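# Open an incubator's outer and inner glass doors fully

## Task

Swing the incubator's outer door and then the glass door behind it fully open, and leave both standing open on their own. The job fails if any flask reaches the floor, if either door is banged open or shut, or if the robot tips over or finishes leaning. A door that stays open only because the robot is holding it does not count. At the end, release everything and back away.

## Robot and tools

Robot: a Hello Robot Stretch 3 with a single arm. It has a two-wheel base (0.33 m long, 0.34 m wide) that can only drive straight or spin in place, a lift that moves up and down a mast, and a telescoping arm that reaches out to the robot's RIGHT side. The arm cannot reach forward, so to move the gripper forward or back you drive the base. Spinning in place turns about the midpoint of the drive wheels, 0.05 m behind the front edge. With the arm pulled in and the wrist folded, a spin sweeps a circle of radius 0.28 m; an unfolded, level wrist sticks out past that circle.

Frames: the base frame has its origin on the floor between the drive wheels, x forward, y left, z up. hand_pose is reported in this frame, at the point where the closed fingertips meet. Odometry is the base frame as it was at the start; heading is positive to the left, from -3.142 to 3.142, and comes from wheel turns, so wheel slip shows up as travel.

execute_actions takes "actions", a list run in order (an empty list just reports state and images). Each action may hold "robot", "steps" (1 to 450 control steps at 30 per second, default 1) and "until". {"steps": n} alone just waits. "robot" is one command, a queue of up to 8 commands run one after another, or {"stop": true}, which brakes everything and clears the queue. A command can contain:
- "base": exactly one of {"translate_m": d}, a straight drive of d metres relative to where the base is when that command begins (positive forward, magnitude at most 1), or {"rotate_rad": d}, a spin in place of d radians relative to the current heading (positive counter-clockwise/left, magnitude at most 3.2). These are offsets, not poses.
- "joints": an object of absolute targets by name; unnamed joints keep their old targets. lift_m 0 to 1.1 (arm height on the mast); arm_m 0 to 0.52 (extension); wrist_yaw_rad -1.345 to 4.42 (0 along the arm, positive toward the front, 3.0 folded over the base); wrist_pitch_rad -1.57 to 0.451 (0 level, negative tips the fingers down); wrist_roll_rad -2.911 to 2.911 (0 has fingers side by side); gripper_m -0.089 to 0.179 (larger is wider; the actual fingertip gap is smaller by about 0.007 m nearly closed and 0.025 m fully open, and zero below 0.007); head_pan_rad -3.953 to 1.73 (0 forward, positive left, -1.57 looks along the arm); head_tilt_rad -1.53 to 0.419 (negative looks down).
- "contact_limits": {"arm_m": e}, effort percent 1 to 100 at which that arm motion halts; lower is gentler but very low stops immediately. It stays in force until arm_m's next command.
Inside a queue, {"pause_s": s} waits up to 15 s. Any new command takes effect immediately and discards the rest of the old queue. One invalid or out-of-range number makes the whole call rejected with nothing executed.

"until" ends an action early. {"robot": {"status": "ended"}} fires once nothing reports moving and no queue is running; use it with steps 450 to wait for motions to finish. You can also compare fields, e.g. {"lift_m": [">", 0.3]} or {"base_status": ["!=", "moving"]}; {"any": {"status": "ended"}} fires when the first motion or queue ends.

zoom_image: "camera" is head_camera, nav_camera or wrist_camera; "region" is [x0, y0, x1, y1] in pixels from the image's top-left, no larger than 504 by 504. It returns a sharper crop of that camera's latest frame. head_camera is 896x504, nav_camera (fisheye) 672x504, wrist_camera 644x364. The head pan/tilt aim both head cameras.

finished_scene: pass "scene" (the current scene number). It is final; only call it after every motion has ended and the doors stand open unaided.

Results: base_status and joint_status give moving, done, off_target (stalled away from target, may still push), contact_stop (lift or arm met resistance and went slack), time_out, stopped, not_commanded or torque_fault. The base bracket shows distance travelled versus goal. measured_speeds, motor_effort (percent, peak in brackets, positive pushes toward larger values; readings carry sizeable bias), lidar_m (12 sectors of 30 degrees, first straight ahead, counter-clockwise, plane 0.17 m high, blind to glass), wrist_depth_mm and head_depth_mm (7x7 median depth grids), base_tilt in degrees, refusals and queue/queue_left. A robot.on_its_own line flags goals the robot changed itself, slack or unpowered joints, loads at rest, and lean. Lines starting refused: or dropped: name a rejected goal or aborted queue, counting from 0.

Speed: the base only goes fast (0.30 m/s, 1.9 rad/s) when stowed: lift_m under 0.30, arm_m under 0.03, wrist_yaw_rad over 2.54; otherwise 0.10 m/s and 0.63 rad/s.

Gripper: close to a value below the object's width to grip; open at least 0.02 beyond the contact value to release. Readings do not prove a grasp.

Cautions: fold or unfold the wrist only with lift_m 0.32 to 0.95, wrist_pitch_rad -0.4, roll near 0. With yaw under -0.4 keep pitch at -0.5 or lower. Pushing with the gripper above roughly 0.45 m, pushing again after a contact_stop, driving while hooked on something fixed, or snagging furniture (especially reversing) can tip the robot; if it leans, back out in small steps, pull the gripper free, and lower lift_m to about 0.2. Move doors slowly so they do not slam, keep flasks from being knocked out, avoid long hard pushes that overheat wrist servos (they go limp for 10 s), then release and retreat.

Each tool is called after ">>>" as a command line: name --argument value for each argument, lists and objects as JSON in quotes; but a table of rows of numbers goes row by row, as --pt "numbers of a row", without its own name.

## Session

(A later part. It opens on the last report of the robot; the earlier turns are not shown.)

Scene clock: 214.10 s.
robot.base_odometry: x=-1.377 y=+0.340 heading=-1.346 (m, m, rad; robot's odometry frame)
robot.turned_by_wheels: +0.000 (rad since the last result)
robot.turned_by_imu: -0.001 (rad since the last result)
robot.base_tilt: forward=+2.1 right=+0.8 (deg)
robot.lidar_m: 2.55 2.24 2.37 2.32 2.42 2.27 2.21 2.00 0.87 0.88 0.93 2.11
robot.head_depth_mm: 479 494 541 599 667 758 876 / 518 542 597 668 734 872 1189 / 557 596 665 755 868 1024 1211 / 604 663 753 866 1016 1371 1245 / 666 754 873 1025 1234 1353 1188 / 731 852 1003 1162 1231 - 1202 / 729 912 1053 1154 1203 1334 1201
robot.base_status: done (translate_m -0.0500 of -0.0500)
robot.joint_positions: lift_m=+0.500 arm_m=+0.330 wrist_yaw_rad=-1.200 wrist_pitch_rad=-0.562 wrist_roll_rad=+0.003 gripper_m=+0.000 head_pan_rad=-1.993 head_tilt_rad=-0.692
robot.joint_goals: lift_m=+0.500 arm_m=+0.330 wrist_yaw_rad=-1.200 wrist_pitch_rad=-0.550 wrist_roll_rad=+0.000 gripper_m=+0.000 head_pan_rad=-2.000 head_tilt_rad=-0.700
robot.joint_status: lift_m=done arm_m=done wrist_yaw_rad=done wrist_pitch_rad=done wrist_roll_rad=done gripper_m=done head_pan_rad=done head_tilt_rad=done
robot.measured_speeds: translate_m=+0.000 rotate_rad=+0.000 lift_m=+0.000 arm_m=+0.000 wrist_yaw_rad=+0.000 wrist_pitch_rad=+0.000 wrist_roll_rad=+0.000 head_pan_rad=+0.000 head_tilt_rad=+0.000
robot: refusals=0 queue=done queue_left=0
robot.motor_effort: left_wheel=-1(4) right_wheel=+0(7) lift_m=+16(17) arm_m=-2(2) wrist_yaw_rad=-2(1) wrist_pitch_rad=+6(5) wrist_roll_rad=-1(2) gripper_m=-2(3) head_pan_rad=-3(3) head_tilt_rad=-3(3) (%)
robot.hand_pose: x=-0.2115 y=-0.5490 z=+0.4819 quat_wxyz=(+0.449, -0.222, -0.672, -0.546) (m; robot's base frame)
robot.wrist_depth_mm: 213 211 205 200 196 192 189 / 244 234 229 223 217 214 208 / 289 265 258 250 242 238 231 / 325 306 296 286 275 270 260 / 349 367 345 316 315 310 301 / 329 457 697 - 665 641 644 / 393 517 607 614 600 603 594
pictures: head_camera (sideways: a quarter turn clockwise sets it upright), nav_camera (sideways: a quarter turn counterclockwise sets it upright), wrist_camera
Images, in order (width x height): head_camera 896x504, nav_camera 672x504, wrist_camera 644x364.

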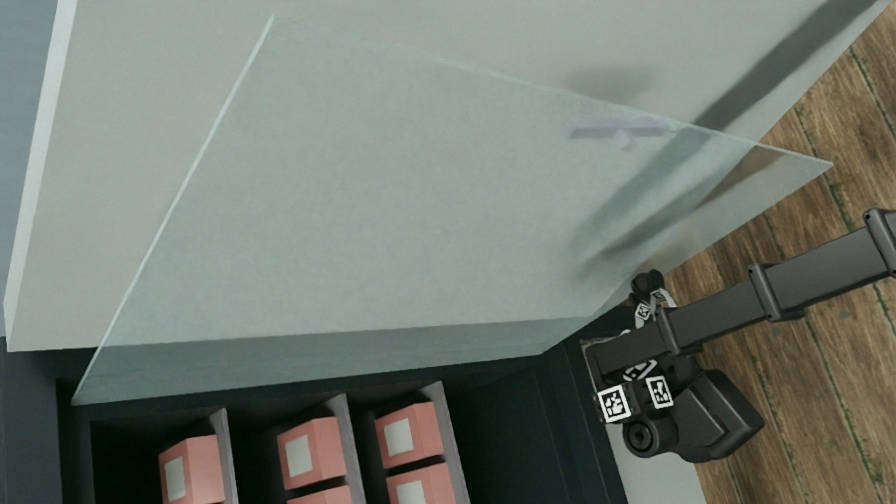

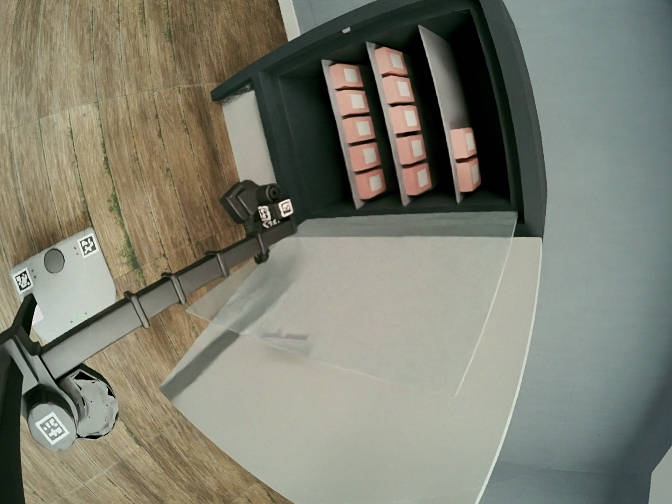

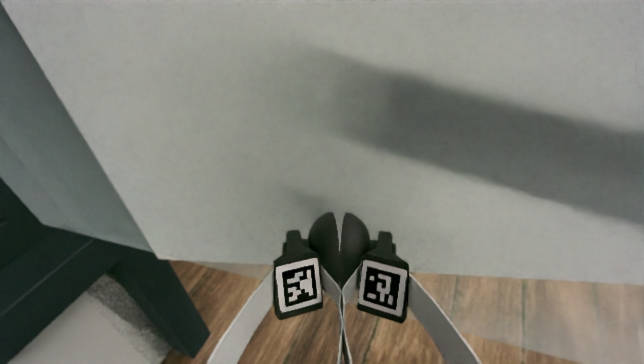

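>>> execute_actions --actions '[{"robot":[{"base":{"translate_m":-0.05}},{"pause_s":0.3}],"steps":300,"until":{"robot":{"status":"ended"}}}]'

Scene clock: 218.17 s.
robot.base_odometry: x=-1.388 y=+0.389 heading=-1.346 (m, m, rad; robot's odometry frame)
robot.turned_by_wheels: +0.000 (rad since the last result)
robot.turned_by_imu: +0.028 (rad since the last result)
robot.base_tilt: forward=+2.1 right=+0.7 (deg)
robot.lidar_m: 2.34 2.28 2.37 2.32 2.45 2.21 2.16 1.94 0.86 0.85 0.94 2.17
robot.head_depth_mm: 469 456 499 550 614 691 794 / 483 501 555 616 690 797 1142 / 520 555 619 701 800 948 1215 / 569 621 704 812 960 1343 1252 / 634 707 814 963 1172 1377 1182 / 705 815 964 1141 1212 - 1209 / 725 909 1012 1156 1200 1331 1198
robot.base_status: done (translate_m -0.0500 of -0.0500)
robot.joint_positions: lift_m=+0.500 arm_m=+0.330 wrist_yaw_rad=-1.201 wrist_pitch_rad=-0.584 wrist_roll_rad=+0.003 gripper_m=+0.000 head_pan_rad=-1.995 head_tilt_rad=-0.693
robot.joint_goals: lift_m=+0.500 arm_m=+0.330 wrist_yaw_rad=-1.200 wrist_pitch_rad=-0.550 wrist_roll_rad=+0.000 gripper_m=+0.000 head_pan_rad=-2.000 head_tilt_rad=-0.700
robot.joint_status: lift_m=done arm_m=done wrist_yaw_rad=done wrist_pitch_rad=done wrist_roll_rad=done gripper_m=done head_pan_rad=done head_tilt_rad=done
robot.measured_speeds: translate_m=+0.000 rotate_rad=+0.000 lift_m=+0.000 arm_m=+0.000 wrist_yaw_rad=+0.000 wrist_pitch_rad=+0.000 wrist_roll_rad=+0.000 head_pan_rad=+0.000 head_tilt_rad=+0.000
robot: refusals=0 queue=done queue_left=0
robot.on_its_own: right_wheel is at rest, and its effort (-19) is outside its rest range (-18 to +18)
robot.motor_effort: left_wheel=+4(12) right_wheel=-19(60) lift_m=+18(18) arm_m=+1(2) wrist_yaw_rad=+1(13) wrist_pitch_rad=+17(23) wrist_roll_rad=-1(1) gripper_m=-3(3) head_pan_rad=-2(2) head_tilt_rad=-3(3) (%)
robot.hand_pose: x=-0.2083 y=-0.5471 z=+0.4774 quat_wxyz=(+0.442, -0.215, -0.674, -0.551) (m; robot's base frame)
robot.wrist_depth_mm: 190 186 180 175 170 165 161 / 215 208 201 196 189 182 178 / 251 237 230 220 211 205 198 / 306 274 265 253 242 233 224 / 336 339 313 284 278 268 259 / 324 440 675 - 328 321 304 / 396 506 597 600 588 600 584
pictures: head_camera (sideways: a quarter turn clockwise sets it upright), nav_camera (sideways: a quarter turn counterclockwise sets it upright), wrist_camera
Images, in order (width x height): head_camera 896x504, nav_camera 672x504, wrist_camera 644x364.

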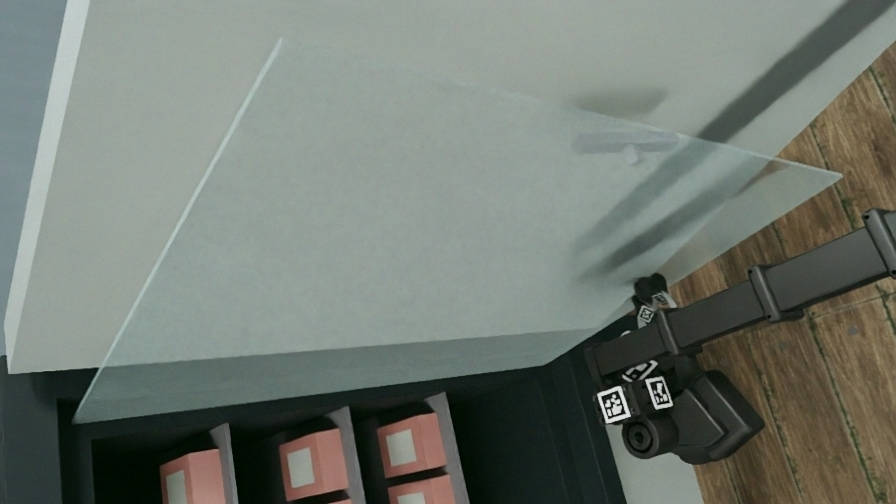

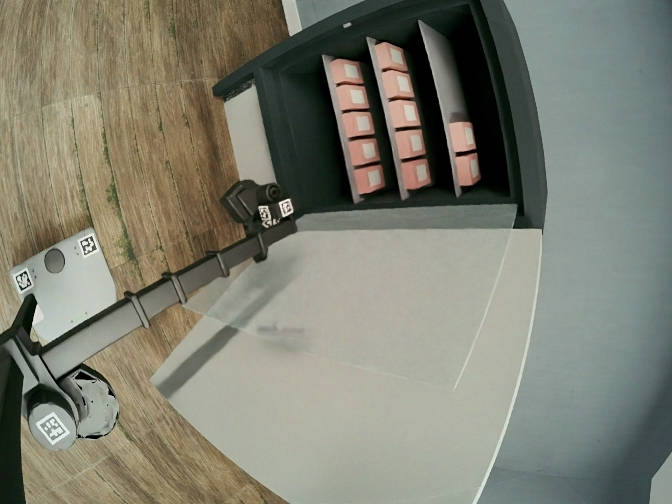

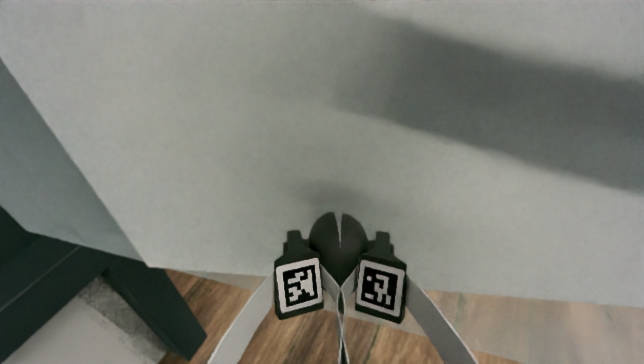

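At the stop. Back off.

>>> execute_actions --actions '[{"robot":[{"base":{"translate_m":0.15}},{"joints":{"arm_m":0.0},"base":{"translate_m":0.2}}],"steps":300,"until":{"robot":{"status":"ended"}}}]'

Scene clock: 224.50 s.
robot.base_odometry: x=-1.310 y=+0.048 heading=-1.346 (m, m, rad; robot's odometry frame)
robot.turned_by_wheels: +0.000 (rad since the last result)
robot.turned_by_imu: -0.002 (rad since the last result)
robot.base_tilt: forward=+2.1 right=+0.7 (deg)
robot.lidar_m: 2.25 1.93 2.33 2.29 2.43 2.58 2.51 1.97 0.93 0.86 1.54 2.20
robot.head_depth_mm: 761 827 908 1000 1121 1417 1216 / 838 917 1014 1125 1288 1408 1211 / 855 997 1118 1285 1523 1406 1210 / 824 1135 1211 1375 1465 1402 1208 / 796 1036 1122 1327 1374 1398 1206 / 766 1107 1110 1284 1252 1394 1204 / 742 1096 1059 1150 1213 1363 1203
robot.base_status: done (translate_m +0.2000 of +0.2000)
robot.joint_positions: lift_m=+0.500 arm_m=+0.002 wrist_yaw_rad=-1.200 wrist_pitch_rad=-0.572 wrist_roll_rad=+0.002 gripper_m=+0.000 head_pan_rad=-1.995 head_tilt_rad=-0.693
robot.joint_goals: lift_m=+0.500 arm_m=+0.000 wrist_yaw_rad=-1.200 wrist_pitch_rad=-0.550 wrist_roll_rad=+0.000 gripper_m=+0.000 head_pan_rad=-2.000 head_tilt_rad=-0.700
robot.joint_status: lift_m=done arm_m=done wrist_yaw_rad=done wrist_pitch_rad=done wrist_roll_rad=done gripper_m=done head_pan_rad=done head_tilt_rad=done
robot.measured_speeds: translate_m=+0.000 rotate_rad=+0.000 lift_m=+0.000 arm_m=+0.000 wrist_yaw_rad=+0.000 wrist_pitch_rad=+0.000 wrist_roll_rad=+0.000 head_pan_rad=+0.000 head_tilt_rad=+0.000
robot: refusals=0 queue=done queue_left=0
robot.motor_effort: left_wheel=-1(6) right_wheel=+0(20) lift_m=+18(17) arm_m=-2(2) wrist_yaw_rad=+0(1) wrist_pitch_rad=+11(17) wrist_roll_rad=-1(2) gripper_m=-2(2) head_pan_rad=-2(2) head_tilt_rad=-2(2) (%)
robot.hand_pose: x=-0.2101 y=-0.2199 z=+0.4799 quat_wxyz=(+0.446, -0.219, -0.673, -0.548) (m; robot's base frame)
robot.wrist_depth_mm: 641 635 603 583 570 559 - / 613 677 681 654 632 - - / 603 790 - - - - - / 667 849 955 924 914 894 885 / 691 790 818 832 781 769 775 / 687 704 700 - 704 673 672 / 632 622 609 615 600 597 606
pictures: head_camera (sideways: a quarter turn clockwise sets it upright), nav_camera (sideways: a quarter turn counterclockwise sets it upright), wrist_camera
Images, in order (width x height): head_camera 896x504, nav_camera 672x504, wrist_camera 644x364.

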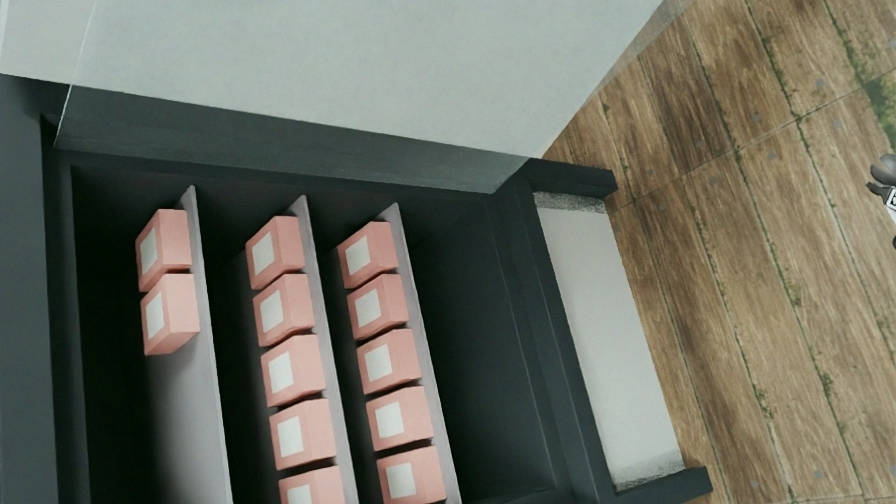

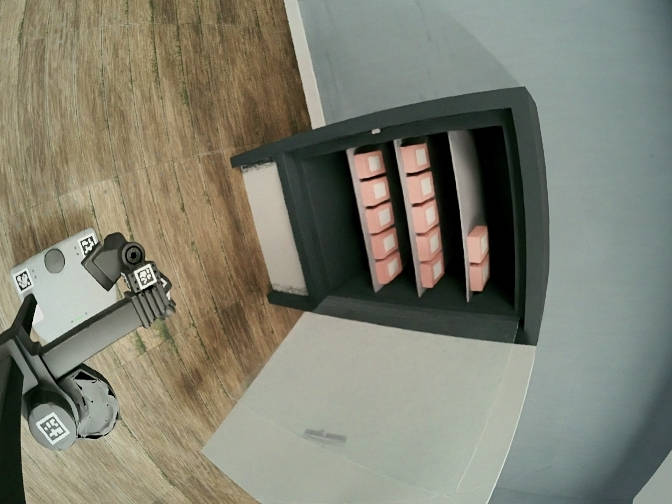

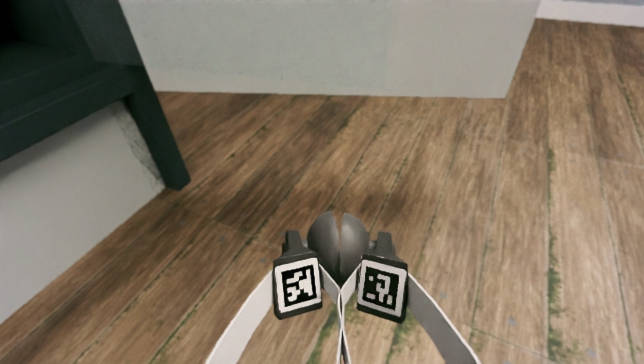

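>>> finished_scene --scene 2

The scene is finished: the task was done.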